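# Move glass beaker from door bench rack to window bench

## Task

Lift the beaker from the drying rack on the shelved bench by the door and set it down upright, opening facing up, on the work top of the shelved bench by the window. It fails if the beaker ever reaches the floor, if it breaks (glass breaks from a drop of more than a few centimetres or a sharp knock), or if the robot topples or finishes leaning. The parked cart, pedal bin and stool are movable. At the end, release the beaker and move the robot away from it.

## Robot and tools

Robot: a Rainbow Robotics RB-Y1 in a physics simulation. It has a wheeled base (two drive wheels, two rear casters; 0.66 m long, 0.58 m wide, front edge 0.10 m ahead of the wheel axle), a folding leg and torso, a head, and two arms (left and right), each ending in a parallel gripper. A loose object may occasionally get a brief push from outside.

Frames: the base frame has its origin on the floor between the drive wheels, x forward, y left, z up. The chest, left_hand and right_hand values in the state are in this frame. The chest point is on the spine 0.08 m below the shoulders; its x axis is the facing direction and its z axis runs up the spine. A hand point is midway between its finger pads; the fingers point along that hand's -z and close along its x. Reported hand positions can be off, especially at full reach. Odometry frame is the base frame at scene start; base_odometry counts wheel rotation only, so wheel slip shows up as travel. Heading runs -3.142 to 3.142, positive to the left.

Tool execute_actions: argument actions is a list holding one action or none (empty returns state and images only). Optional cameras: list from head_camera, left_wrist_camera, right_wrist_camera, all; omitted, null or ["all"] gives every camera, [] gives none; the pictures line gives image order. An action may contain:
- base: exactly one of {"translate_m": d}, a straight drive by d metres relative to the current base position (forward positive, -3 to 3), or {"rotate_rad": d}, an on-the-spot turn relative to current heading (left/counter-clockwise positive, -3.2 to 3.2). No sideways motion. A move needing over 8.667 s at its top speed is refused.
- joints: one dictionary for the whole robot, keyed by joint name, each value an absolute target (radians, or metres for grippers). Ranges: torso_squat_rad 0 to 1.2 (bigger lowers chest, kept level); torso_shift_rad -0.3 to 0.6 (positive hips forward); torso_pitch_rad -0.2 to 1.4 (positive bows forward); torso_yaw_rad -1.5 to 1.5 (positive left). Per arm (left_/right_ prefix): shoulder_pitch -2.356 to 2.356 (0 hanging, negative swings forward and up); shoulder_roll left 0 to 3.141, right -3.141 to 0 (away from body lifts arm sideways); shoulder_yaw -2.094 to 2.094 (positive turns bent forearm left, both arms); elbow -2.617 to 0.01 (0 straight, negative bends); forearm_roll -3.141 to 3.141 and hand_roll -2.705 to 2.705 (positive counter-clockwise seen from above on a hanging arm, both arms); wrist_pitch -1.57 to 1.919 (negative tips hand forward); gripper_m 0 to 0.1 m pad opening. head_pan_rad -0.523 to 0.523 relative to chest (positive left); head_tilt_rad -0.35 to 1.57 (positive down). Done tolerance is ±0.02 rad, ±0.004 m for grippers.
- speeds: caps for this action only, translate_m 0.05 to 0.4 m/s, rotate_rad 0.1 to 1.509 rad/s (top values are default).
- min_time_s: 0.1 to 8 s, the shortest duration of each arm and head motion.
Default top speeds: arm joints 1 rad/s (forearm_roll, wrist_pitch, hand_roll 1.5), head 1.5, squat and pitch 0.3, shift 0.15, torso yaw 0.6, grippers 0.1 m/s. An action lasts at most 15 s. Unknown keys or out-of-range numbers get the whole call refused with no motion. Joints or base not named may keep driving toward earlier targets without the status showing it.

Torso combined limits (else commanded torso joints stop short, off_target): squat+shift <= 1.52; squat-shift+pitch <= 1.57; shift+0.5 pitch-0.4 squat <= 0.7; shift+0.3 pitch-0.5 squat <= 0.39.

wait: seconds 0 to 10; commands nothing, returns state and images. zoom_image: camera plus region [x0, y0, x1, y1] in pixels of that camera's newest full image, top-left origin, at most 504x504. finished_scene: scene number; ends the scene permanently and reports success.

Result lines: base_status and joint_status tell how each motion ended. done (for base, wheels turned the commanded amount even if slipping); off_target (resting away from target, maybe still pushing); limit_stop_at_<name> (a built-in limit stopped it); contact_stop (torso or arm hit something firm, couldn't lift, or pressed an arm against something); time_out (took over 1.5x expected plus 1 s, torso 2.5x, max 14 s); stopped_with_arm (torso halted because an arm contact-stopped). After contact_stop, time_out or stopped_with_arm the entire group stops and holds: the four torso joints, or the seven joints of one arm. limit_stop_at_own_body means a guard halted the torso or arm before it touched the robot's own body; move the arm and torso apart. "joint command not followed" with a cause line means arm targets were withheld by the self/arm-collision check (grippers still act); those joints show not_followed and may be retried later. on_its_own lists uncommanded parts; "held at" is the held target, not the actual position. A stop in one call cancels the rest of that reply's motion calls.

After a stop, first back off in a separate action, arms before torso. Special case: if both hands hold one object and the torso contact-stops immediately with nothing in the way, resend every arm joint (not grippers) at its current joint_positions value, then repeat the torso command.

Cautions: to grasp, command an opening at least 0.005 m narrower than the object; off_target on the gripper is then normal. Keep the glass beaker low and lower it gently onto the surface; avoid drops and knocks. The base keeps pushing into furniture without stopping, and a bent leg can reach beyond the front edge; a leg pressing furniture can shove the robot backward unseen by odometry. Never let the arms strike or press on each other, grippers included. Each arm carries up to 3 kg; heavy loads far forward can tip the robot. Joint torque limits: shoulder 63 N m, elbow 32.4, forearm/wrist/hand 22.5; reaching one freezes the robot for 10 s. Holding loads heats motors: a warning appears from 65 °C, and at 80 °C the arm brakes until cooled (limit_stop_at_motor_heat); resend targets afterwards. The robot holds its last command while you think.

Each tool is called after "Emit:" as name(argument=value, ...), one argument or row to a line, values as JSON.

## Session

Emit:
execute_actions(
  actions=[],
)

Scene clock: 0.00 s.
base_odometry: x=+0.000 y=+0.000 heading=+0.000 (m, m, rad; odometry frame)
base_status: not commanded
joint_positions: torso_squat_rad=+0.350 torso_shift_rad=+0.000 torso_pitch_rad=+0.000 torso_yaw_rad=+0.000 left_shoulder_pitch_rad=-0.030 left_shoulder_roll_rad=+0.037 left_shoulder_yaw_rad=-0.047 left_elbow_rad=-0.261 left_forearm_roll_rad=-0.019 left_wrist_pitch_rad=+0.023 left_hand_roll_rad=+0.048 left_gripper_m=+0.100 right_shoulder_pitch_rad=+0.026 right_shoulder_roll_rad=-0.051 right_shoulder_yaw_rad=-0.017 right_elbow_rad=-0.120 right_forearm_roll_rad=-0.036 right_wrist_pitch_rad=+0.029 right_hand_roll_rad=-0.020 right_gripper_m=+0.100 head_pan_rad=-0.001 head_tilt_rad=+0.400
joint_status: not commanded
chest: x=-0.2281 y=+0.0006 z=+1.2476 quat_wxyz=(+1.000, +0.000, +0.000, +0.000) (m; base frame)
left_hand: x=-0.0851 y=+0.2410 z=+0.5760 quat_wxyz=(+0.991, +0.013, -0.133, -0.016) (m; base frame)
right_hand: x=-0.1956 y=-0.2599 z=+0.5643 quat_wxyz=(+0.998, -0.025, -0.034, -0.040) (m; base frame)
pictures: head_camera, left_wrist_camera, right_wrist_camera
Images, in order (width x height): head_camera 896x504, left_wrist_camera 644x364, right_wrist_camera 644x364.

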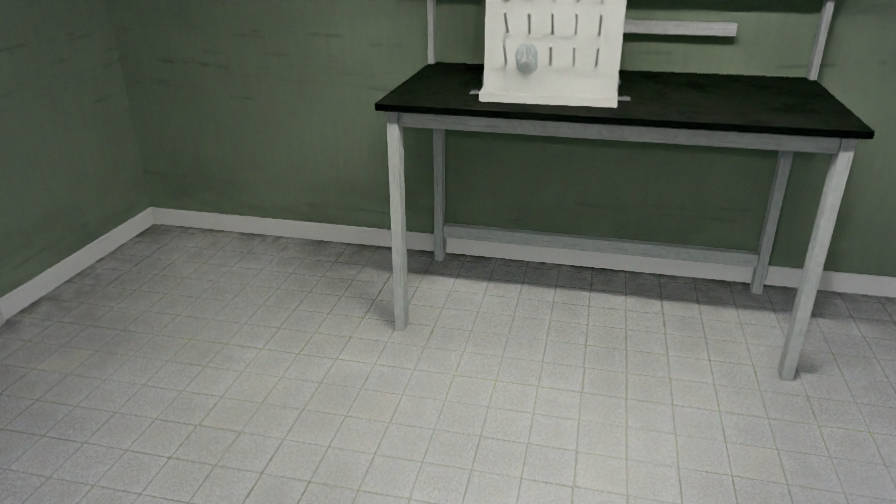

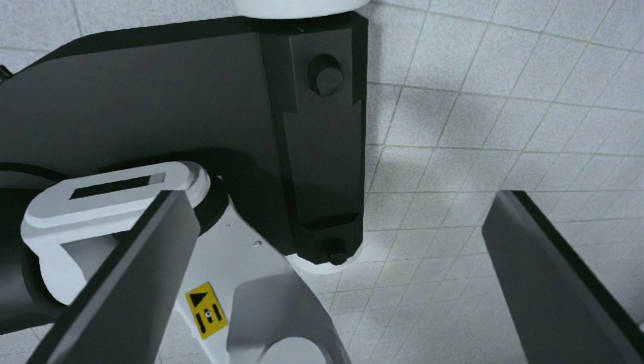

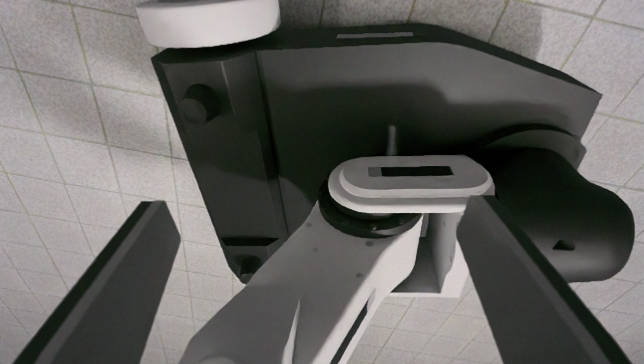

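Emit:
execute_actions(
  actions=[
    {"base":{"rotate_rad":-0.25},"joints":{"head_tilt_rad":0.15}},
  ],
  cameras=["head_camera"],
)

Emit:
execute_actions(
  actions=[
    {"joints":{"head_pan_rad":-0.52,"torso_yaw_rad":-0.8}},
  ],
  cameras=["head_camera"],
)

Scene clock: 2.73 s.
base_odometry: x=+0.000 y=+0.000 heading=-0.250 (m, m, rad; odometry frame)
base_status: done
joint_positions: torso_squat_rad=+0.350 torso_shift_rad=+0.000 torso_pitch_rad=+0.000 torso_yaw_rad=+0.000 left_shoulder_pitch_rad=-0.030 left_shoulder_roll_rad=+0.037 left_shoulder_yaw_rad=-0.047 left_elbow_rad=-0.261 left_forearm_roll_rad=-0.019 left_wrist_pitch_rad=+0.023 left_hand_roll_rad=+0.048 left_gripper_m=+0.100 right_shoulder_pitch_rad=+0.026 right_shoulder_roll_rad=-0.051 right_shoulder_yaw_rad=-0.017 right_elbow_rad=-0.120 right_forearm_roll_rad=-0.036 right_wrist_pitch_rad=+0.029 right_hand_roll_rad=-0.020 right_gripper_m=+0.100 head_pan_rad=-0.001 head_tilt_rad=+0.150
joint_status: all done
chest: x=-0.2281 y=+0.0006 z=+1.2476 quat_wxyz=(+1.000, +0.000, +0.000, +0.000) (m; base frame)
left_hand: x=-0.0851 y=+0.2410 z=+0.5760 quat_wxyz=(+0.991, +0.013, -0.133, -0.016) (m; base frame)
right_hand: x=-0.1956 y=-0.2599 z=+0.5644 quat_wxyz=(+0.998, -0.025, -0.034, -0.040) (m; base frame)
pictures: head_camera
Images, in order (width x height): head_camera 896x504.

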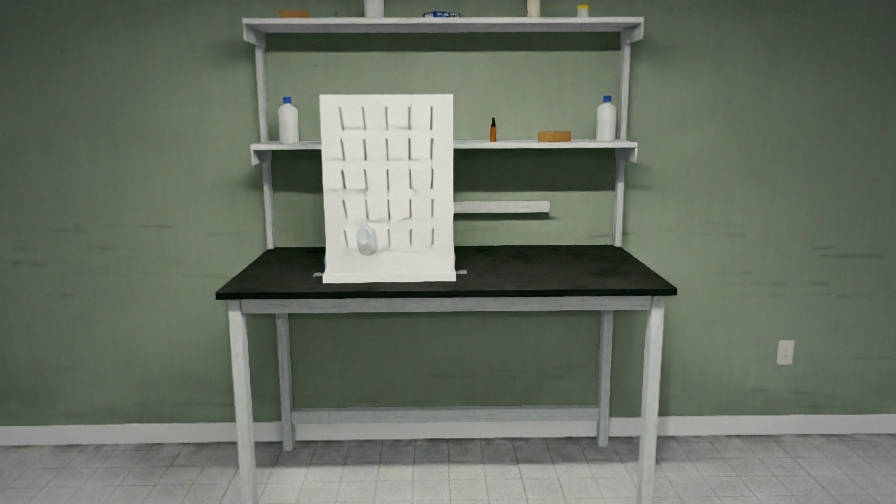

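Scene clock: 4.90 s.
base_odometry: x=+0.000 y=+0.000 heading=-0.250 (m, m, rad; odometry frame)
base_status: not commanded
joint_positions: torso_squat_rad=+0.350 torso_shift_rad=+0.000 torso_pitch_rad=+0.000 torso_yaw_rad=-0.800 left_shoulder_pitch_rad=-0.030 left_shoulder_roll_rad=+0.037 left_shoulder_yaw_rad=-0.047 left_elbow_rad=-0.261 left_forearm_roll_rad=-0.019 left_wrist_pitch_rad=+0.023 left_hand_roll_rad=+0.048 left_gripper_m=+0.100 right_shoulder_pitch_rad=+0.026 right_shoulder_roll_rad=-0.051 right_shoulder_yaw_rad=-0.017 right_elbow_rad=-0.120 right_forearm_roll_rad=-0.036 right_wrist_pitch_rad=+0.029 right_hand_roll_rad=-0.020 right_gripper_m=+0.100 head_pan_rad=-0.520 head_tilt_rad=+0.150
joint_status: all done
chest: x=-0.2281 y=+0.0006 z=+1.2476 quat_wxyz=(+0.921, +0.000, +0.000, -0.389) (m; base frame)
left_hand: x=+0.0445 y=+0.0654 z=+0.5762 quat_wxyz=(+0.906, -0.039, -0.128, -0.401) (m; base frame)
right_hand: x=-0.3918 y=-0.2045 z=+0.5643 quat_wxyz=(+0.904, -0.036, -0.022, -0.425) (m; base frame)
pictures: head_camera
Images, in order (width x height): head_camera 896x504.

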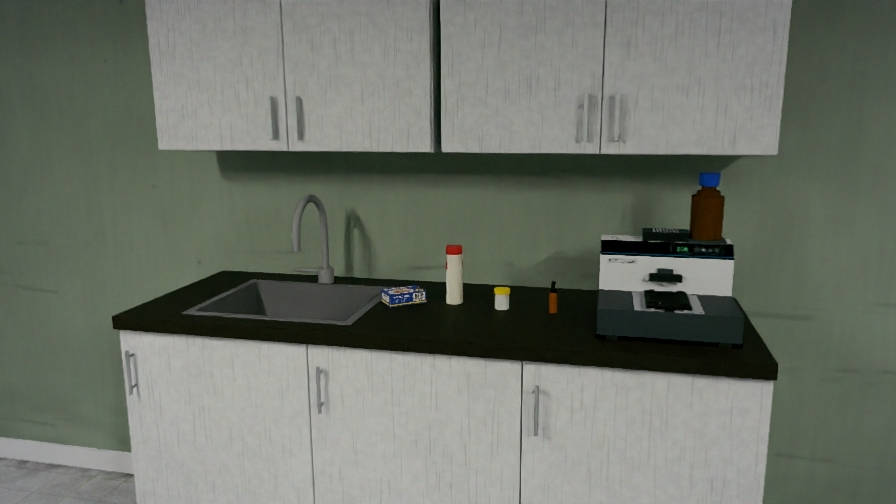

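Emit:
execute_actions(
  actions=[
    {"base":{"rotate_rad":0.03},"joints":{"head_pan_rad":0,"torso_yaw_rad":0,"left_shoulder_pitch_rad":0.3,"left_shoulder_roll_rad":0.15,"left_elbow_rad":-2.0,"left_hand_roll_rad":1.57}},
  ],
  cameras=[],
)

Emit:
execute_actions(
  actions=[
    {"base":{"translate_m":1.3},"joints":{"head_pan_rad":0.15,"head_tilt_rad":0.3}},
  ],
  cameras=["head_camera","left_wrist_camera"],
)

Scene clock: 9.40 s.
base_odometry: x=+0.000 y=+0.000 heading=-0.220 (m, m, rad; odometry frame)
base_status: done
joint_positions: torso_squat_rad=+0.350 torso_shift_rad=+0.000 torso_pitch_rad=+0.000 torso_yaw_rad=+0.000 left_shoulder_pitch_rad=+0.300 left_shoulder_roll_rad=+0.150 left_shoulder_yaw_rad=-0.047 left_elbow_rad=-2.000 left_forearm_roll_rad=-0.019 left_wrist_pitch_rad=+0.023 left_hand_roll_rad=+1.570 left_gripper_m=+0.100 right_shoulder_pitch_rad=+0.026 right_shoulder_roll_rad=-0.051 right_shoulder_yaw_rad=-0.017 right_elbow_rad=-0.120 right_forearm_roll_rad=-0.036 right_wrist_pitch_rad=+0.029 right_hand_roll_rad=-0.020 right_gripper_m=+0.100 head_pan_rad=+0.000 head_tilt_rad=+0.150
joint_status: all done
chest: x=-0.2281 y=+0.0006 z=+1.2476 quat_wxyz=(+1.000, +0.000, +0.000, +0.000) (m; base frame)
left_hand: x=+0.2086 y=+0.2616 z=+1.0873 quat_wxyz=(+0.508, -0.483, -0.568, +0.430) (m; base frame)
right_hand: x=-0.1955 y=-0.2599 z=+0.5643 quat_wxyz=(+0.998, -0.025, -0.034, -0.040) (m; base frame)
pictures: none
No camera images: the call's "cameras" was empty. Leave "cameras" out to get every camera's image.

Scene clock: 14.07 s.
base_odometry: x=+1.269 y=-0.285 heading=-0.221 (m, m, rad; odometry frame)
base_status: done
joint_positions: torso_squat_rad=+0.350 torso_shift_rad=+0.000 torso_pitch_rad=+0.000 torso_yaw_rad=+0.000 left_shoulder_pitch_rad=+0.300 left_shoulder_roll_rad=+0.150 left_shoulder_yaw_rad=-0.047 left_elbow_rad=-2.000 left_forearm_roll_rad=-0.019 left_wrist_pitch_rad=+0.023 left_hand_roll_rad=+1.570 left_gripper_m=+0.100 right_shoulder_pitch_rad=+0.026 right_shoulder_roll_rad=-0.051 right_shoulder_yaw_rad=-0.017 right_elbow_rad=-0.120 right_forearm_roll_rad=-0.036 right_wrist_pitch_rad=+0.029 right_hand_roll_rad=-0.020 right_gripper_m=+0.100 head_pan_rad=+0.150 head_tilt_rad=+0.300
joint_status: all done
chest: x=-0.2281 y=+0.0006 z=+1.2476 quat_wxyz=(+1.000, +0.000, +0.000, +0.000) (m; base frame)
left_hand: x=+0.2086 y=+0.2617 z=+1.0872 quat_wxyz=(+0.509, -0.483, -0.568, +0.430) (m; base frame)
right_hand: x=-0.1955 y=-0.2599 z=+0.5643 quat_wxyz=(+0.998, -0.025, -0.034, -0.040) (m; base frame)
pictures: head_camera, left_wrist_camera
Images, in order (width x height): head_camera 896x504, left_wrist_camera 644x364.

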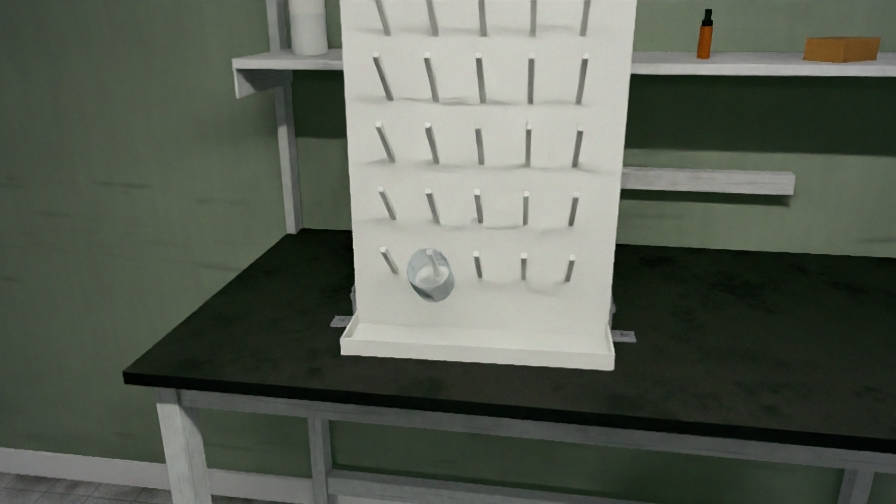

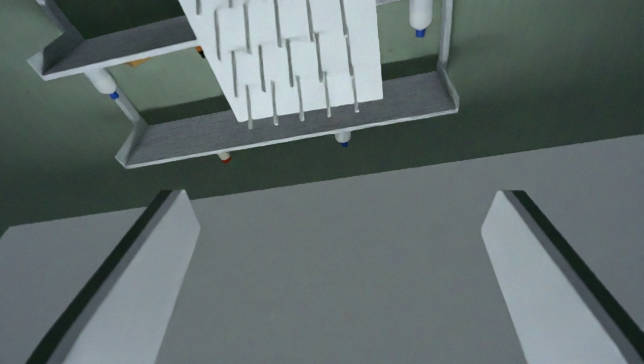

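Emit:
execute_actions(
  actions=[
    {"base":{"translate_m":0.35},"joints":{"torso_squat_rad":0.72,"left_shoulder_pitch_rad":-0.15,"left_shoulder_roll_rad":0.0,"left_shoulder_yaw_rad":0,"left_elbow_rad":-1.55,"left_forearm_roll_rad":0,"left_wrist_pitch_rad":-0.45,"head_pan_rad":0.3,"head_tilt_rad":0.45}},
  ],
  cameras=["head_camera","left_wrist_camera"],
)

Scene clock: 24.70 s.
base_odometry: x=+1.610 y=-0.362 heading=-0.222 (m, m, rad; odometry frame)
base_status: done
joint_positions: torso_squat_rad=+0.720 torso_shift_rad=+0.000 torso_pitch_rad=+0.000 torso_yaw_rad=+0.000 left_shoulder_pitch_rad=-0.150 left_shoulder_roll_rad=+0.000 left_shoulder_yaw_rad=+0.000 left_elbow_rad=-1.550 left_forearm_roll_rad=+0.000 left_wrist_pitch_rad=-0.450 left_hand_roll_rad=+1.570 left_gripper_m=+0.100 right_shoulder_pitch_rad=+0.026 right_shoulder_roll_rad=-0.051 right_shoulder_yaw_rad=-0.017 right_elbow_rad=-0.120 right_forearm_roll_rad=-0.036 right_wrist_pitch_rad=+0.029 right_hand_roll_rad=-0.020 right_gripper_m=+0.100 head_pan_rad=+0.300 head_tilt_rad=+0.450
joint_status: all done
chest: x=-0.2281 y=+0.0005 z=+1.1162 quat_wxyz=(+1.000, +0.000, +0.000, +0.000) (m; base frame)
left_hand: x=+0.2927 y=+0.1942 z=+1.0515 quat_wxyz=(+0.349, -0.635, -0.605, +0.329) (m; base frame)
right_hand: x=-0.1955 y=-0.2600 z=+0.4330 quat_wxyz=(+0.998, -0.025, -0.034, -0.040) (m; base frame)
pictures: head_camera, left_wrist_camera
Images, in order (width x height): head_camera 896x504, left_wrist_camera 644x364.

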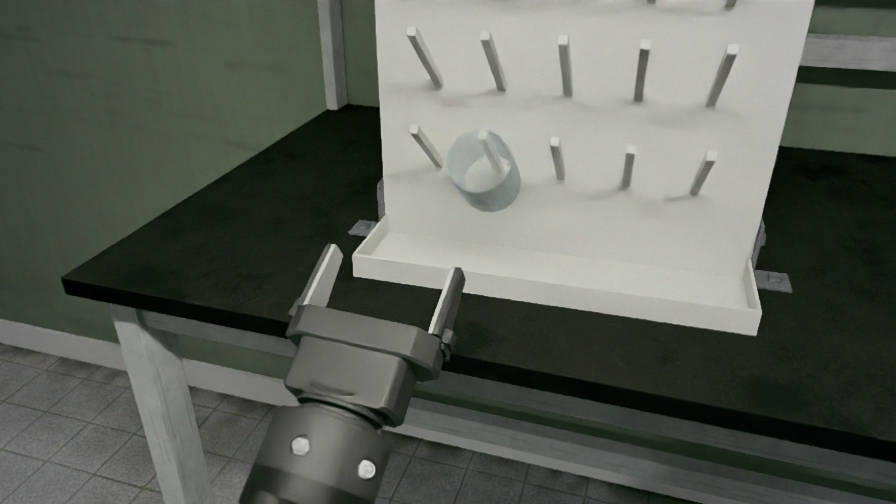

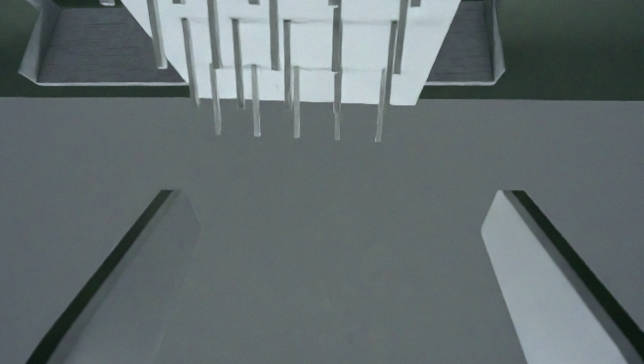

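Emit:
execute_actions(
  actions=[
    {"base":{"translate_m":0.12}},
  ],
  cameras=["head_camera","left_wrist_camera"],
)

Scene clock: 27.27 s.
base_odometry: x=+1.727 y=-0.388 heading=-0.223 (m, m, rad; odometry frame)
base_status: done
joint_positions: torso_squat_rad=+0.720 torso_shift_rad=+0.000 torso_pitch_rad=+0.000 torso_yaw_rad=+0.000 left_shoulder_pitch_rad=-0.150 left_shoulder_roll_rad=+0.000 left_shoulder_yaw_rad=+0.000 left_elbow_rad=-1.550 left_forearm_roll_rad=+0.000 left_wrist_pitch_rad=-0.450 left_hand_roll_rad=+1.570 left_gripper_m=+0.100 right_shoulder_pitch_rad=+0.026 right_shoulder_roll_rad=-0.051 right_shoulder_yaw_rad=-0.017 right_elbow_rad=-0.120 right_forearm_roll_rad=-0.036 right_wrist_pitch_rad=+0.029 right_hand_roll_rad=-0.020 right_gripper_m=+0.100 head_pan_rad=+0.300 head_tilt_rad=+0.450
joint_status: not commanded
chest: x=-0.2280 y=+0.0005 z=+1.1162 quat_wxyz=(+1.000, +0.000, +0.000, +0.000) (m; base frame)
left_hand: x=+0.2928 y=+0.1942 z=+1.0515 quat_wxyz=(+0.349, -0.635, -0.605, +0.329) (m; base frame)
right_hand: x=-0.1955 y=-0.2600 z=+0.4330 quat_wxyz=(+0.998, -0.025, -0.034, -0.040) (m; base frame)
pictures: head_camera, left_wrist_camera
Images, in order (width x height): head_camera 896x504, left_wrist_camera 644x364.

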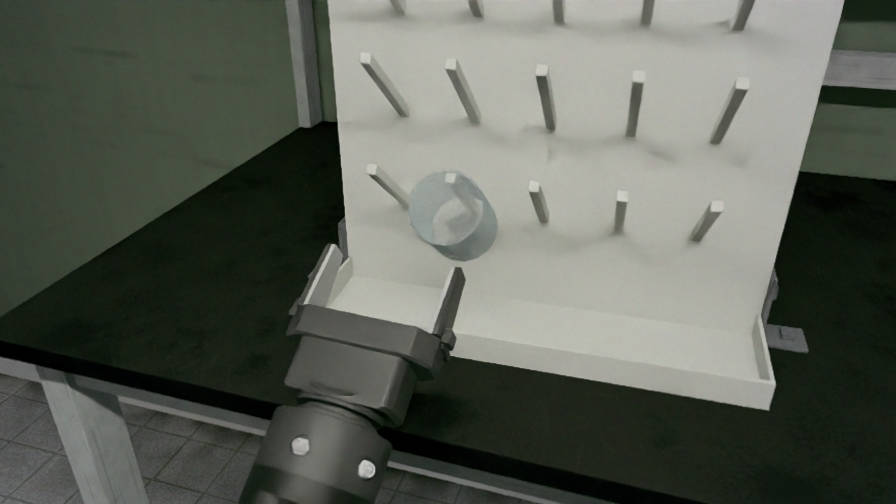

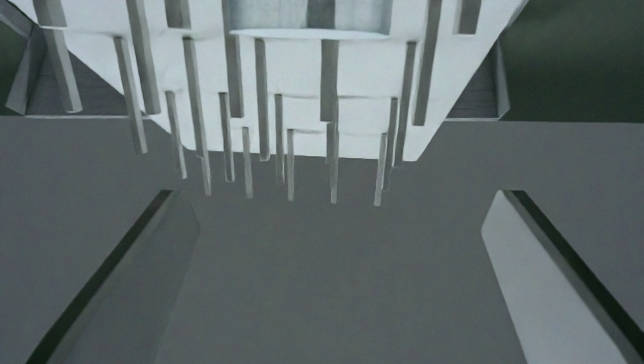

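Emit:
execute_actions(
  actions=[
    {"base":{"translate_m":0.06},"speeds":{"translate_m":0.06},"joints":{"torso_yaw_rad":-0.035}},
  ],
  cameras=["head_camera","left_wrist_camera"],
)

Scene clock: 29.70 s.
base_odometry: x=+1.786 y=-0.402 heading=-0.224 (m, m, rad; odometry frame)
base_status: done
joint_positions: torso_squat_rad=+0.720 torso_shift_rad=+0.000 torso_pitch_rad=+0.000 torso_yaw_rad=-0.035 left_shoulder_pitch_rad=-0.150 left_shoulder_roll_rad=+0.000 left_shoulder_yaw_rad=+0.000 left_elbow_rad=-1.550 left_forearm_roll_rad=+0.000 left_wrist_pitch_rad=-0.450 left_hand_roll_rad=+1.570 left_gripper_m=+0.100 right_shoulder_pitch_rad=+0.026 right_shoulder_roll_rad=-0.051 right_shoulder_yaw_rad=-0.017 right_elbow_rad=-0.120 right_forearm_roll_rad=-0.036 right_wrist_pitch_rad=+0.029 right_hand_roll_rad=-0.020 right_gripper_m=+0.100 head_pan_rad=+0.300 head_tilt_rad=+0.450
joint_status: all done
chest: x=-0.2281 y=+0.0005 z=+1.1162 quat_wxyz=(+1.000, +0.000, +0.000, -0.017) (m; base frame)
left_hand: x=+0.2992 y=+0.1760 z=+1.0516 quat_wxyz=(+0.354, -0.646, -0.594, +0.323) (m; base frame)
right_hand: x=-0.2046 y=-0.2610 z=+0.4330 quat_wxyz=(+0.997, -0.026, -0.033, -0.057) (m; base frame)
pictures: head_camera, left_wrist_camera
Images, in order (width x height): head_camera 896x504, left_wrist_camera 644x364.

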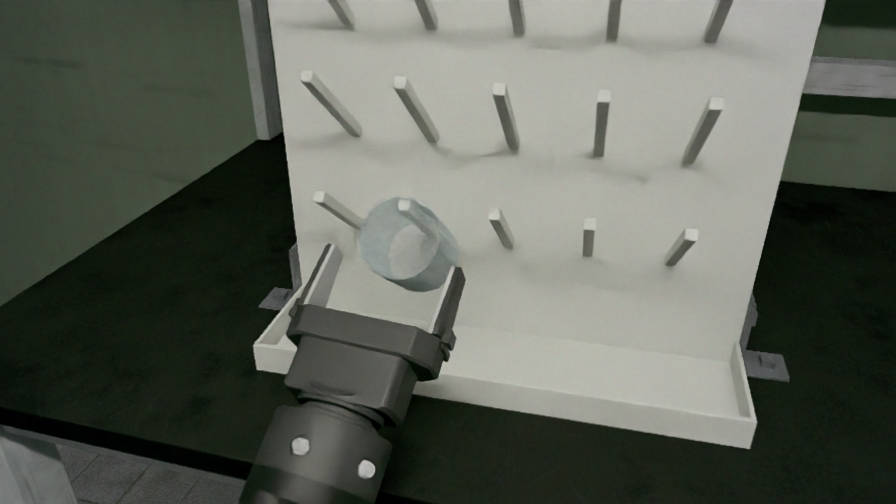

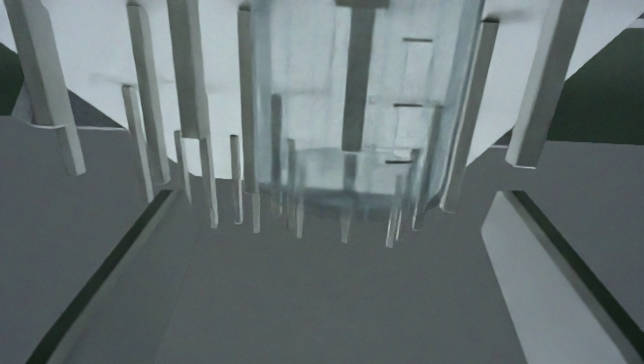

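Emit:
execute_actions(
  actions=[
    {"base":{"translate_m":0.045},"speeds":{"translate_m":0.05},"joints":{"torso_yaw_rad":-0.028,"torso_squat_rad":0.75}},
  ],
  cameras=["head_camera","left_wrist_camera"],
)

Scene clock: 32.07 s.
base_odometry: x=+1.830 y=-0.412 heading=-0.225 (m, m, rad; odometry frame)
base_status: done
joint_positions: torso_squat_rad=+0.750 torso_shift_rad=-0.001 torso_pitch_rad=-0.001 torso_yaw_rad=-0.028 left_shoulder_pitch_rad=-0.151 left_shoulder_roll_rad=+0.000 left_shoulder_yaw_rad=+0.000 left_elbow_rad=-1.552 left_forearm_roll_rad=+0.000 left_wrist_pitch_rad=-0.450 left_hand_roll_rad=+1.570 left_gripper_m=+0.100 right_shoulder_pitch_rad=+0.026 right_shoulder_roll_rad=-0.051 right_shoulder_yaw_rad=-0.017 right_elbow_rad=-0.120 right_forearm_roll_rad=-0.036 right_wrist_pitch_rad=+0.029 right_hand_roll_rad=-0.020 right_gripper_m=+0.100 head_pan_rad=+0.300 head_tilt_rad=+0.450
joint_status: all done
chest: x=-0.2285 y=+0.0005 z=+1.1021 quat_wxyz=(+1.000, +0.000, +0.000, -0.014) (m; base frame)
left_hand: x=+0.2973 y=+0.1795 z=+1.0392 quat_wxyz=(+0.352, -0.644, -0.597, +0.323) (m; base frame)
right_hand: x=-0.2026 y=-0.2608 z=+0.4188 quat_wxyz=(+0.998, -0.025, -0.034, -0.054) (m; base frame)
pictures: head_camera, left_wrist_camera
Images, in order (width x height): head_camera 896x504, left_wrist_camera 644x364.

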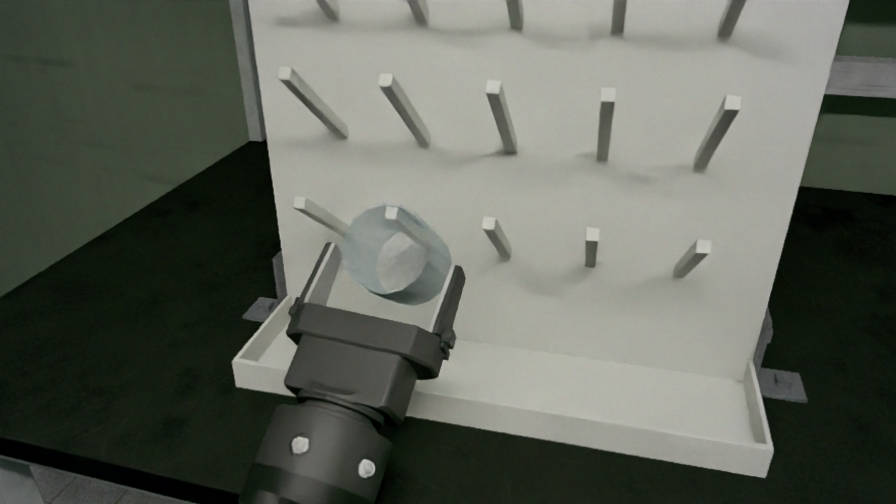

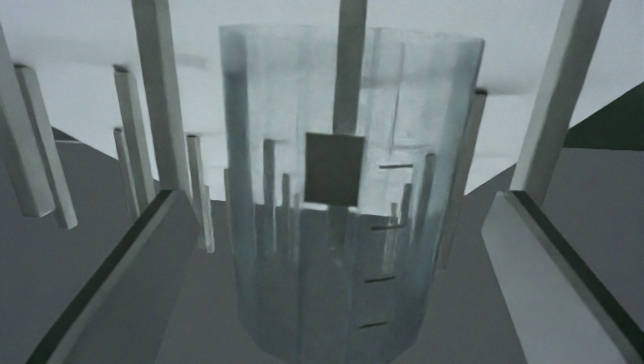

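Emit:
execute_actions(
  actions=[
    {"joints":{"torso_squat_rad":0.69,"left_wrist_pitch_rad":-0.39},"min_time_s":0.6},
  ],
  cameras=[],
)

Emit:
execute_actions(
  actions=[
    {"base":{"translate_m":0.02},"speeds":{"translate_m":0.05}},
  ],
  cameras=["head_camera","left_wrist_camera"],
)

Scene clock: 34.03 s.
base_odometry: x=+1.830 y=-0.412 heading=-0.225 (m, m, rad; odometry frame)
base_status: not commanded
joint_positions: torso_squat_rad=+0.690 torso_shift_rad=+0.000 torso_pitch_rad=+0.000 torso_yaw_rad=-0.028 left_shoulder_pitch_rad=-0.150 left_shoulder_roll_rad=+0.000 left_shoulder_yaw_rad=+0.000 left_elbow_rad=-1.550 left_forearm_roll_rad=+0.000 left_wrist_pitch_rad=-0.390 left_hand_roll_rad=+1.570 left_gripper_m=+0.100 right_shoulder_pitch_rad=+0.026 right_shoulder_roll_rad=-0.051 right_shoulder_yaw_rad=-0.017 right_elbow_rad=-0.120 right_forearm_roll_rad=-0.036 right_wrist_pitch_rad=+0.029 right_hand_roll_rad=-0.020 right_gripper_m=+0.100 head_pan_rad=+0.300 head_tilt_rad=+0.450
joint_status: all done
chest: x=-0.2280 y=+0.0005 z=+1.1298 quat_wxyz=(+1.000, +0.000, +0.000, -0.014) (m; base frame)
left_hand: x=+0.3051 y=+0.1791 z=+1.0534 quat_wxyz=(+0.372, -0.633, -0.586, +0.342) (m; base frame)
right_hand: x=-0.2027 y=-0.2608 z=+0.4466 quat_wxyz=(+0.998, -0.026, -0.034, -0.054) (m; base frame)
pictures: none
No camera images: the call's "cameras" was empty. Leave "cameras" out to get every camera's image.

Scene clock: 35.07 s.
base_odometry: x=+1.849 y=-0.416 heading=-0.225 (m, m, rad; odometry frame)
base_status: done
joint_positions: torso_squat_rad=+0.690 torso_shift_rad=+0.000 torso_pitch_rad=+0.000 torso_yaw_rad=-0.028 left_shoulder_pitch_rad=-0.150 left_shoulder_roll_rad=+0.000 left_shoulder_yaw_rad=+0.000 left_elbow_rad=-1.550 left_forearm_roll_rad=+0.000 left_wrist_pitch_rad=-0.390 left_hand_roll_rad=+1.570 left_gripper_m=+0.100 right_shoulder_pitch_rad=+0.026 right_shoulder_roll_rad=-0.051 right_shoulder_yaw_rad=-0.017 right_elbow_rad=-0.120 right_forearm_roll_rad=-0.036 right_wrist_pitch_rad=+0.029 right_hand_roll_rad=-0.020 right_gripper_m=+0.100 head_pan_rad=+0.300 head_tilt_rad=+0.450
joint_status: not commanded
chest: x=-0.2281 y=+0.0005 z=+1.1298 quat_wxyz=(+1.000, +0.000, +0.000, -0.014) (m; base frame)
left_hand: x=+0.3050 y=+0.1791 z=+1.0534 quat_wxyz=(+0.372, -0.633, -0.586, +0.342) (m; base frame)
right_hand: x=-0.2027 y=-0.2608 z=+0.4466 quat_wxyz=(+0.998, -0.026, -0.034, -0.054) (m; base frame)
pictures: head_camera, left_wrist_camera
Images, in order (width x height): head_camera 896x504, left_wrist_camera 644x364.

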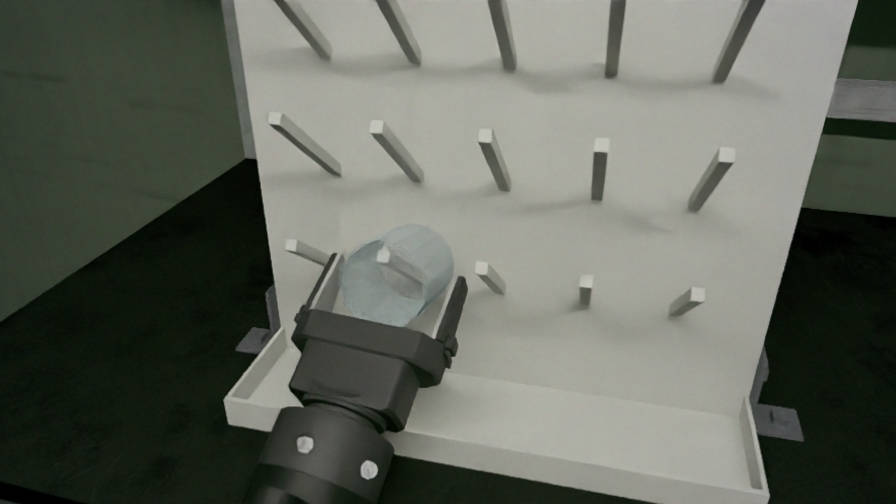

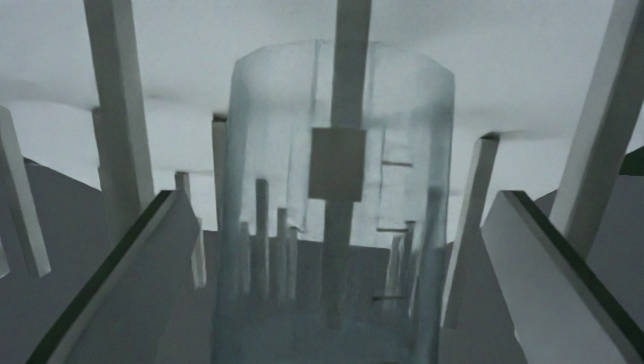

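Emit:
execute_actions(
  actions=[
    {"joints":{"left_gripper_m":0.058}},
  ],
  cameras=[],
)

Emit:
execute_actions(
  actions=[
    {"base":{"translate_m":-0.03},"speeds":{"translate_m":0.08},"joints":{"torso_squat_rad":0.65}},
  ],
  cameras=["head_camera","left_wrist_camera"],
)

Scene clock: 39.00 s.
base_odometry: x=+1.849 y=-0.416 heading=-0.225 (m, m, rad; odometry frame)
base_status: not commanded
joint_positions: torso_squat_rad=+0.690 torso_shift_rad=+0.000 torso_pitch_rad=+0.000 torso_yaw_rad=-0.028 left_shoulder_pitch_rad=-0.150 left_shoulder_roll_rad=+0.000 left_shoulder_yaw_rad=+0.000 left_elbow_rad=-1.550 left_forearm_roll_rad=+0.000 left_wrist_pitch_rad=-0.390 left_hand_roll_rad=+1.570 left_gripper_m=+0.070 right_shoulder_pitch_rad=+0.026 right_shoulder_roll_rad=-0.051 right_shoulder_yaw_rad=-0.017 right_elbow_rad=-0.120 right_forearm_roll_rad=-0.036 right_wrist_pitch_rad=+0.029 right_hand_roll_rad=-0.020 right_gripper_m=+0.100 head_pan_rad=+0.300 head_tilt_rad=+0.450
joint_status: left_gripper_m off_target (ended at +0.070, target +0.058)
chest: x=-0.2281 y=+0.0005 z=+1.1298 quat_wxyz=(+1.000, +0.000, +0.000, -0.014) (m; base frame)
left_hand: x=+0.3050 y=+0.1791 z=+1.0534 quat_wxyz=(+0.372, -0.633, -0.586, +0.342) (m; base frame)
right_hand: x=-0.2027 y=-0.2608 z=+0.4466 quat_wxyz=(+0.998, -0.026, -0.034, -0.054) (m; base frame)
pictures: none
No camera images: the call's "cameras" was empty. Leave "cameras" out to get every camera's image.

Scene clock: 39.87 s.
base_odometry: x=+1.820 y=-0.409 heading=-0.225 (m, m, rad; odometry frame)
base_status: done
joint_positions: torso_squat_rad=+0.650 torso_shift_rad=+0.000 torso_pitch_rad=+0.000 torso_yaw_rad=-0.028 left_shoulder_pitch_rad=-0.150 left_shoulder_roll_rad=+0.000 left_shoulder_yaw_rad=+0.000 left_elbow_rad=-1.550 left_forearm_roll_rad=+0.000 left_wrist_pitch_rad=-0.390 left_hand_roll_rad=+1.570 left_gripper_m=+0.070 right_shoulder_pitch_rad=+0.026 right_shoulder_roll_rad=-0.051 right_shoulder_yaw_rad=-0.017 right_elbow_rad=-0.120 right_forearm_roll_rad=-0.036 right_wrist_pitch_rad=+0.029 right_hand_roll_rad=-0.020 right_gripper_m=+0.100 head_pan_rad=+0.300 head_tilt_rad=+0.450
joint_status: all done
chest: x=-0.2282 y=+0.0005 z=+1.1472 quat_wxyz=(+1.000, +0.000, +0.000, -0.014) (m; base frame)
left_hand: x=+0.3049 y=+0.1791 z=+1.0706 quat_wxyz=(+0.373, -0.633, -0.586, +0.342) (m; base frame)
right_hand: x=-0.2027 y=-0.2608 z=+0.4639 quat_wxyz=(+0.998, -0.026, -0.034, -0.054) (m; base frame)
pictures: head_camera, left_wrist_camera
Images, in order (width x height): head_camera 896x504, left_wrist_camera 644x364.

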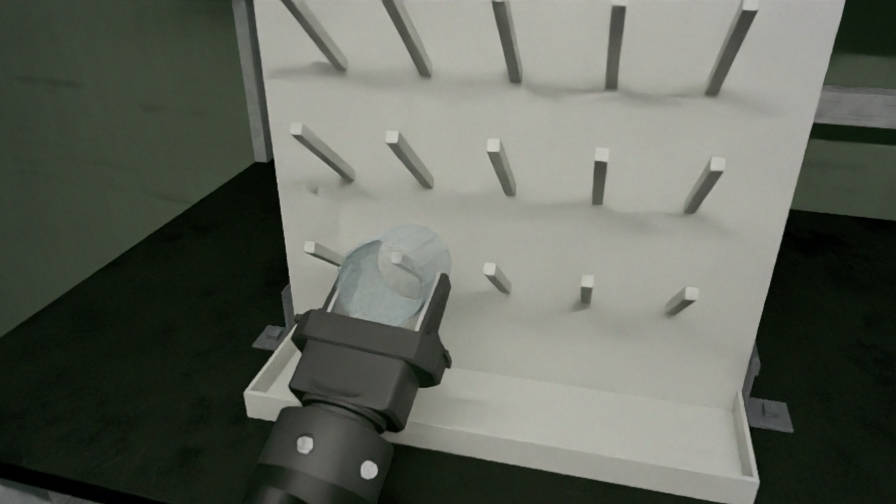

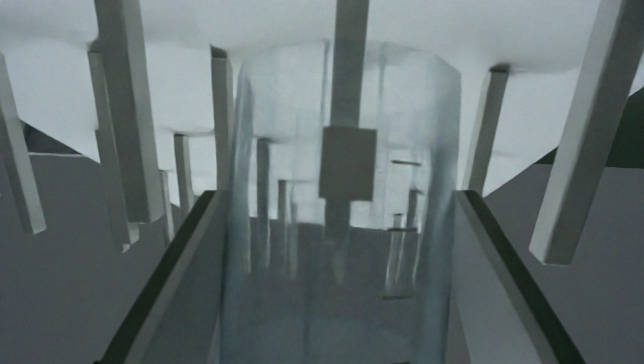

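Emit:
execute_actions(
  actions=[
    {"base":{"translate_m":-0.04},"speeds":{"translate_m":0.1},"joints":{"torso_squat_rad":0.59}},
  ],
  cameras=[],
)

Emit:
execute_actions(
  actions=[
    {"base":{"translate_m":-0.06},"speeds":{"translate_m":0.1},"joints":{"torso_squat_rad":0.55}},
  ],
  cameras=["head_camera","left_wrist_camera"],
)

Scene clock: 41.77 s.
base_odometry: x=+1.781 y=-0.401 heading=-0.224 (m, m, rad; odometry frame)
base_status: done
joint_positions: torso_squat_rad=+0.590 torso_shift_rad=+0.000 torso_pitch_rad=+0.000 torso_yaw_rad=-0.028 left_shoulder_pitch_rad=-0.150 left_shoulder_roll_rad=+0.000 left_shoulder_yaw_rad=+0.000 left_elbow_rad=-1.550 left_forearm_roll_rad=+0.000 left_wrist_pitch_rad=-0.390 left_hand_roll_rad=+1.570 left_gripper_m=+0.070 right_shoulder_pitch_rad=+0.026 right_shoulder_roll_rad=-0.051 right_shoulder_yaw_rad=-0.017 right_elbow_rad=-0.120 right_forearm_roll_rad=-0.036 right_wrist_pitch_rad=+0.029 right_hand_roll_rad=-0.020 right_gripper_m=+0.100 head_pan_rad=+0.300 head_tilt_rad=+0.450
joint_status: all done
chest: x=-0.2281 y=+0.0005 z=+1.1716 quat_wxyz=(+1.000, +0.000, +0.000, -0.014) (m; base frame)
left_hand: x=+0.3050 y=+0.1792 z=+1.0950 quat_wxyz=(+0.373, -0.633, -0.586, +0.342) (m; base frame)
right_hand: x=-0.2027 y=-0.2608 z=+0.4883 quat_wxyz=(+0.998, -0.026, -0.034, -0.054) (m; base frame)
pictures: none
No camera images: the call's "cameras" was empty. Leave "cameras" out to get every camera's image.

Scene clock: 43.00 s.
base_odometry: x=+1.722 y=-0.387 heading=-0.222 (m, m, rad; odometry frame)
base_status: done
joint_positions: torso_squat_rad=+0.550 torso_shift_rad=+0.000 torso_pitch_rad=+0.000 torso_yaw_rad=-0.028 left_shoulder_pitch_rad=-0.150 left_shoulder_roll_rad=+0.000 left_shoulder_yaw_rad=+0.000 left_elbow_rad=-1.550 left_forearm_roll_rad=+0.000 left_wrist_pitch_rad=-0.390 left_hand_roll_rad=+1.570 left_gripper_m=+0.070 right_shoulder_pitch_rad=+0.026 right_shoulder_roll_rad=-0.051 right_shoulder_yaw_rad=-0.017 right_elbow_rad=-0.120 right_forearm_roll_rad=-0.036 right_wrist_pitch_rad=+0.029 right_hand_roll_rad=-0.020 right_gripper_m=+0.100 head_pan_rad=+0.300 head_tilt_rad=+0.450
joint_status: all done
chest: x=-0.2281 y=+0.0006 z=+1.1867 quat_wxyz=(+1.000, +0.000, +0.000, -0.014) (m; base frame)
left_hand: x=+0.3050 y=+0.1792 z=+1.1101 quat_wxyz=(+0.373, -0.633, -0.586, +0.342) (m; base frame)
right_hand: x=-0.2027 y=-0.2608 z=+0.5035 quat_wxyz=(+0.998, -0.026, -0.034, -0.054) (m; base frame)
pictures: head_camera, left_wrist_camera
Images, in order (width x height): head_camera 896x504, left_wrist_camera 644x364.

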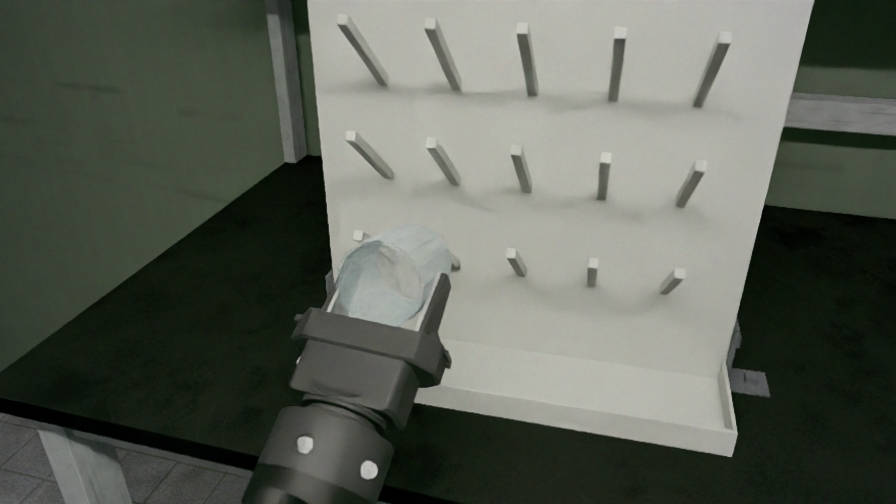

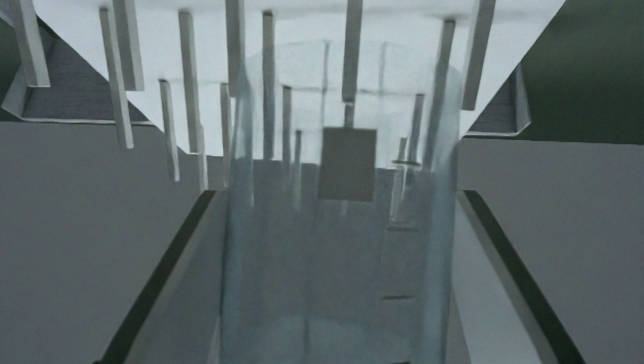

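Emit:
execute_actions(
  actions=[
    {"base":{"translate_m":-0.5},"joints":{"torso_squat_rad":0.2,"torso_yaw_rad":0,"left_shoulder_pitch_rad":-0.15,"left_shoulder_yaw_rad":0.2,"left_elbow_rad":-1.42,"left_forearm_roll_rad":1.57,"left_wrist_pitch_rad":1.36,"head_pan_rad":0.5,"head_tilt_rad":0.2,"right_forearm_roll_rad":1.57,"right_shoulder_yaw_rad":-0.5,"right_shoulder_pitch_rad":0.25},"min_time_s":2},
  ],
  cameras=[],
)

Emit:
execute_actions(
  actions=[
    {"base":{"rotate_rad":1.7},"joints":{"right_elbow_rad":-1.8,"right_wrist_pitch_rad":-1.4,"right_hand_roll_rad":0},"min_time_s":2},
  ],
  cameras=["head_camera"],
)

Scene clock: 49.83 s.
base_odometry: x=+1.235 y=-0.277 heading=-0.224 (m, m, rad; odometry frame)
base_status: done
joint_positions: torso_squat_rad=+0.200 torso_shift_rad=+0.000 torso_pitch_rad=+0.000 torso_yaw_rad=+0.000 left_shoulder_pitch_rad=-0.150 left_shoulder_roll_rad=+0.000 left_shoulder_yaw_rad=+0.200 left_elbow_rad=-1.420 left_forearm_roll_rad=+1.570 left_wrist_pitch_rad=+1.360 left_hand_roll_rad=+1.570 left_gripper_m=+0.070 right_shoulder_pitch_rad=+0.250 right_shoulder_roll_rad=-0.051 right_shoulder_yaw_rad=-0.500 right_elbow_rad=-0.120 right_forearm_roll_rad=+1.570 right_wrist_pitch_rad=+0.029 right_hand_roll_rad=-0.020 right_gripper_m=+0.100 head_pan_rad=+0.500 head_tilt_rad=+0.200
joint_status: all done
chest: x=-0.2281 y=+0.0006 z=+1.2760 quat_wxyz=(+1.000, +0.000, +0.000, +0.000) (m; base frame)
left_hand: x=+0.1746 y=+0.0446 z=+1.0576 quat_wxyz=(+0.394, -0.584, +0.412, +0.578) (m; base frame)
right_hand: x=-0.3644 y=-0.2888 z=+0.6067 quat_wxyz=(+0.878, -0.022, +0.099, +0.469) (m; base frame)
pictures: none
No camera images: the call's "cameras" was empty. Leave "cameras" out to get every camera's image.

Scene clock: 53.87 s.
base_odometry: x=+1.234 y=-0.277 heading=+1.476 (m, m, rad; odometry frame)
base_status: done
joint_positions: torso_squat_rad=+0.200 torso_shift_rad=+0.000 torso_pitch_rad=+0.000 torso_yaw_rad=+0.000 left_shoulder_pitch_rad=-0.150 left_shoulder_roll_rad=+0.000 left_shoulder_yaw_rad=+0.200 left_elbow_rad=-1.420 left_forearm_roll_rad=+1.570 left_wrist_pitch_rad=+1.360 left_hand_roll_rad=+1.570 left_gripper_m=+0.070 right_shoulder_pitch_rad=+0.250 right_shoulder_roll_rad=-0.051 right_shoulder_yaw_rad=-0.500 right_elbow_rad=-1.800 right_forearm_roll_rad=+1.570 right_wrist_pitch_rad=-1.400 right_hand_roll_rad=+0.000 right_gripper_m=+0.100 head_pan_rad=+0.500 head_tilt_rad=+0.200
joint_status: all done
chest: x=-0.2281 y=+0.0006 z=+1.2760 quat_wxyz=(+1.000, +0.000, +0.000, +0.000) (m; base frame)
left_hand: x=+0.1746 y=+0.0446 z=+1.0576 quat_wxyz=(+0.394, -0.584, +0.412, +0.578) (m; base frame)
right_hand: x=+0.1008 y=-0.2195 z=+1.0299 quat_wxyz=(+0.246, -0.258, -0.598, +0.718) (m; base frame)
pictures: head_camera
Images, in order (width x height): head_camera 896x504.

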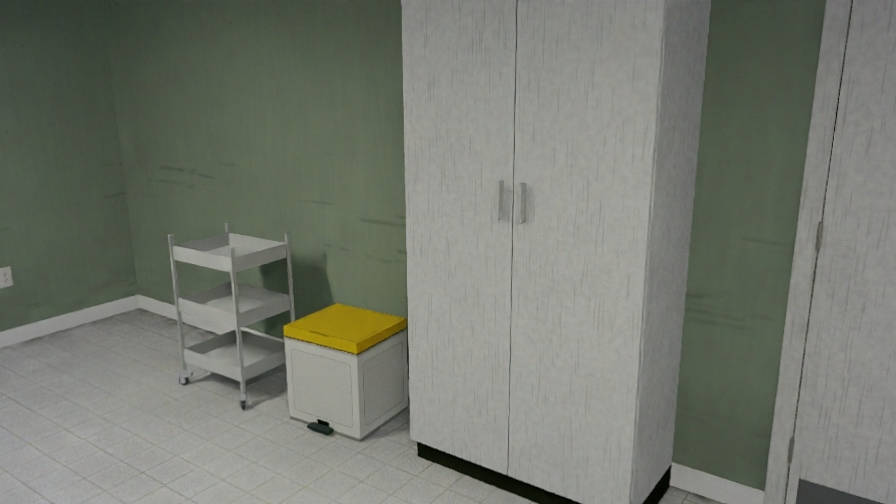

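Emit:
execute_actions(
  actions=[
    {"base":{"rotate_rad":1.44},"joints":{"head_pan_rad":0,"right_shoulder_yaw_rad":-0.22,"right_wrist_pitch_rad":-1.36,"right_forearm_roll_rad":1.47},"min_time_s":2},
  ],
  cameras=["head_camera"],
)

Emit:
execute_actions(
  actions=[
    {"joints":{"head_tilt_rad":1.0}},
  ],
)

Scene clock: 58.27 s.
base_odometry: x=+1.235 y=-0.277 heading=+2.916 (m, m, rad; odometry frame)
base_status: done
joint_positions: torso_squat_rad=+0.200 torso_shift_rad=+0.000 torso_pitch_rad=+0.000 torso_yaw_rad=+0.000 left_shoulder_pitch_rad=-0.150 left_shoulder_roll_rad=+0.000 left_shoulder_yaw_rad=+0.200 left_elbow_rad=-1.420 left_forearm_roll_rad=+1.570 left_wrist_pitch_rad=+1.360 left_hand_roll_rad=+1.570 left_gripper_m=+0.070 right_shoulder_pitch_rad=+0.250 right_shoulder_roll_rad=-0.051 right_shoulder_yaw_rad=-0.220 right_elbow_rad=-1.800 right_forearm_roll_rad=+1.470 right_wrist_pitch_rad=-1.360 right_hand_roll_rad=+0.000 right_gripper_m=+0.100 head_pan_rad=+0.000 head_tilt_rad=+0.200
joint_status: all done
chest: x=-0.2281 y=+0.0006 z=+1.2760 quat_wxyz=(+1.000, +0.000, +0.000, +0.000) (m; base frame)
left_hand: x=+0.1746 y=+0.0446 z=+1.0576 quat_wxyz=(+0.394, -0.584, +0.412, +0.578) (m; base frame)
right_hand: x=+0.0904 y=-0.1134 z=+1.0525 quat_wxyz=(+0.170, -0.178, -0.682, +0.689) (m; base frame)
pictures: head_camera
Images, in order (width x height): head_camera 896x504.

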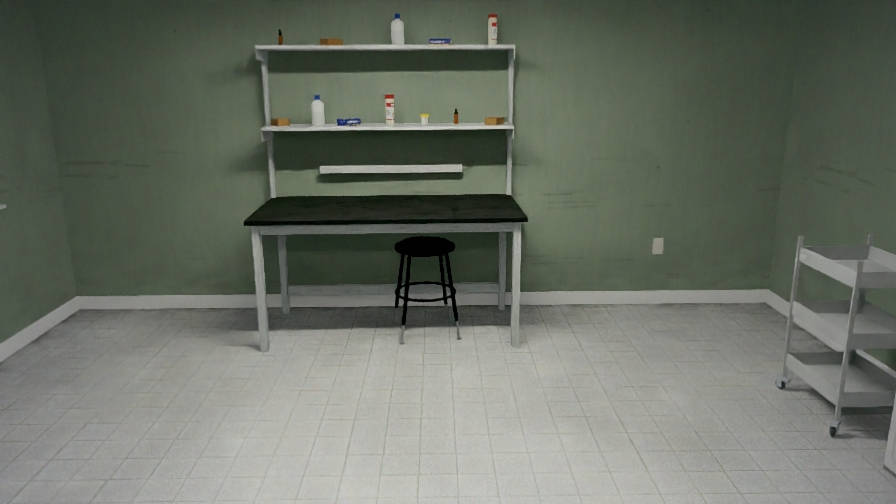

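Scene clock: 59.47 s.
base_odometry: x=+1.235 y=-0.277 heading=+2.916 (m, m, rad; odometry frame)
base_status: not commanded
joint_positions: torso_squat_rad=+0.200 torso_shift_rad=+0.000 torso_pitch_rad=+0.000 torso_yaw_rad=+0.000 left_shoulder_pitch_rad=-0.150 left_shoulder_roll_rad=+0.000 left_shoulder_yaw_rad=+0.200 left_elbow_rad=-1.420 left_forearm_roll_rad=+1.570 left_wrist_pitch_rad=+1.360 left_hand_roll_rad=+1.570 left_gripper_m=+0.070 right_shoulder_pitch_rad=+0.250 right_shoulder_roll_rad=-0.051 right_shoulder_yaw_rad=-0.220 right_elbow_rad=-1.800 right_forearm_roll_rad=+1.470 right_wrist_pitch_rad=-1.360 right_hand_roll_rad=+0.000 right_gripper_m=+0.100 head_pan_rad=+0.000 head_tilt_rad=+1.000
joint_status: all done
chest: x=-0.2281 y=+0.0006 z=+1.2760 quat_wxyz=(+1.000, +0.000, +0.000, +0.000) (m; base frame)
left_hand: x=+0.1746 y=+0.0446 z=+1.0576 quat_wxyz=(+0.394, -0.584, +0.412, +0.578) (m; base frame)
right_hand: x=+0.0904 y=-0.1134 z=+1.0525 quat_wxyz=(+0.170, -0.178, -0.682, +0.689) (m; base frame)
pictures: head_camera, left_wrist_camera, right_wrist_camera
Images, in order (width x height): head_camera 896x504, left_wrist_camera 644x364, right_wrist_camera 644x364.

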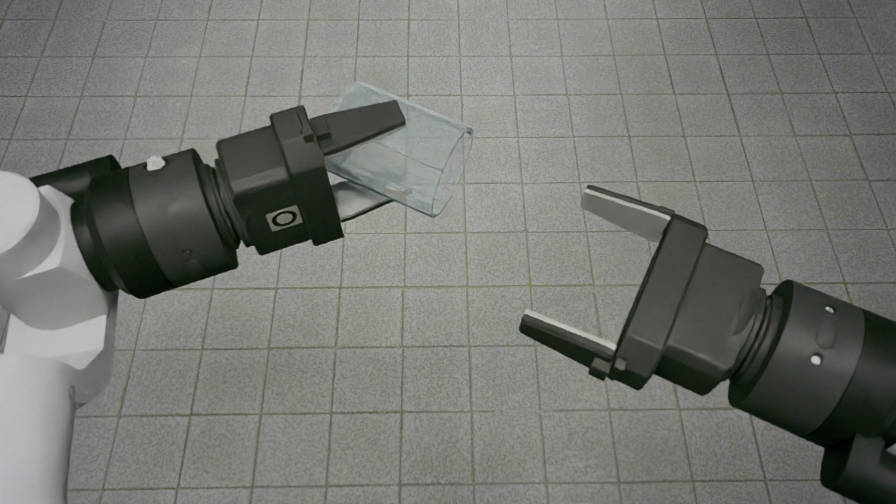

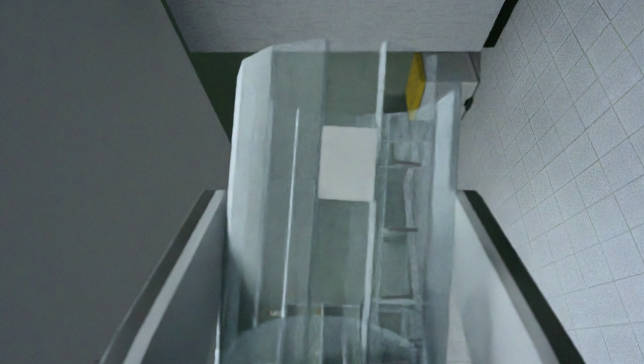

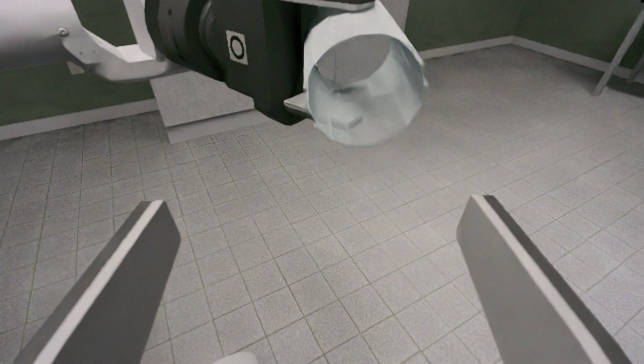

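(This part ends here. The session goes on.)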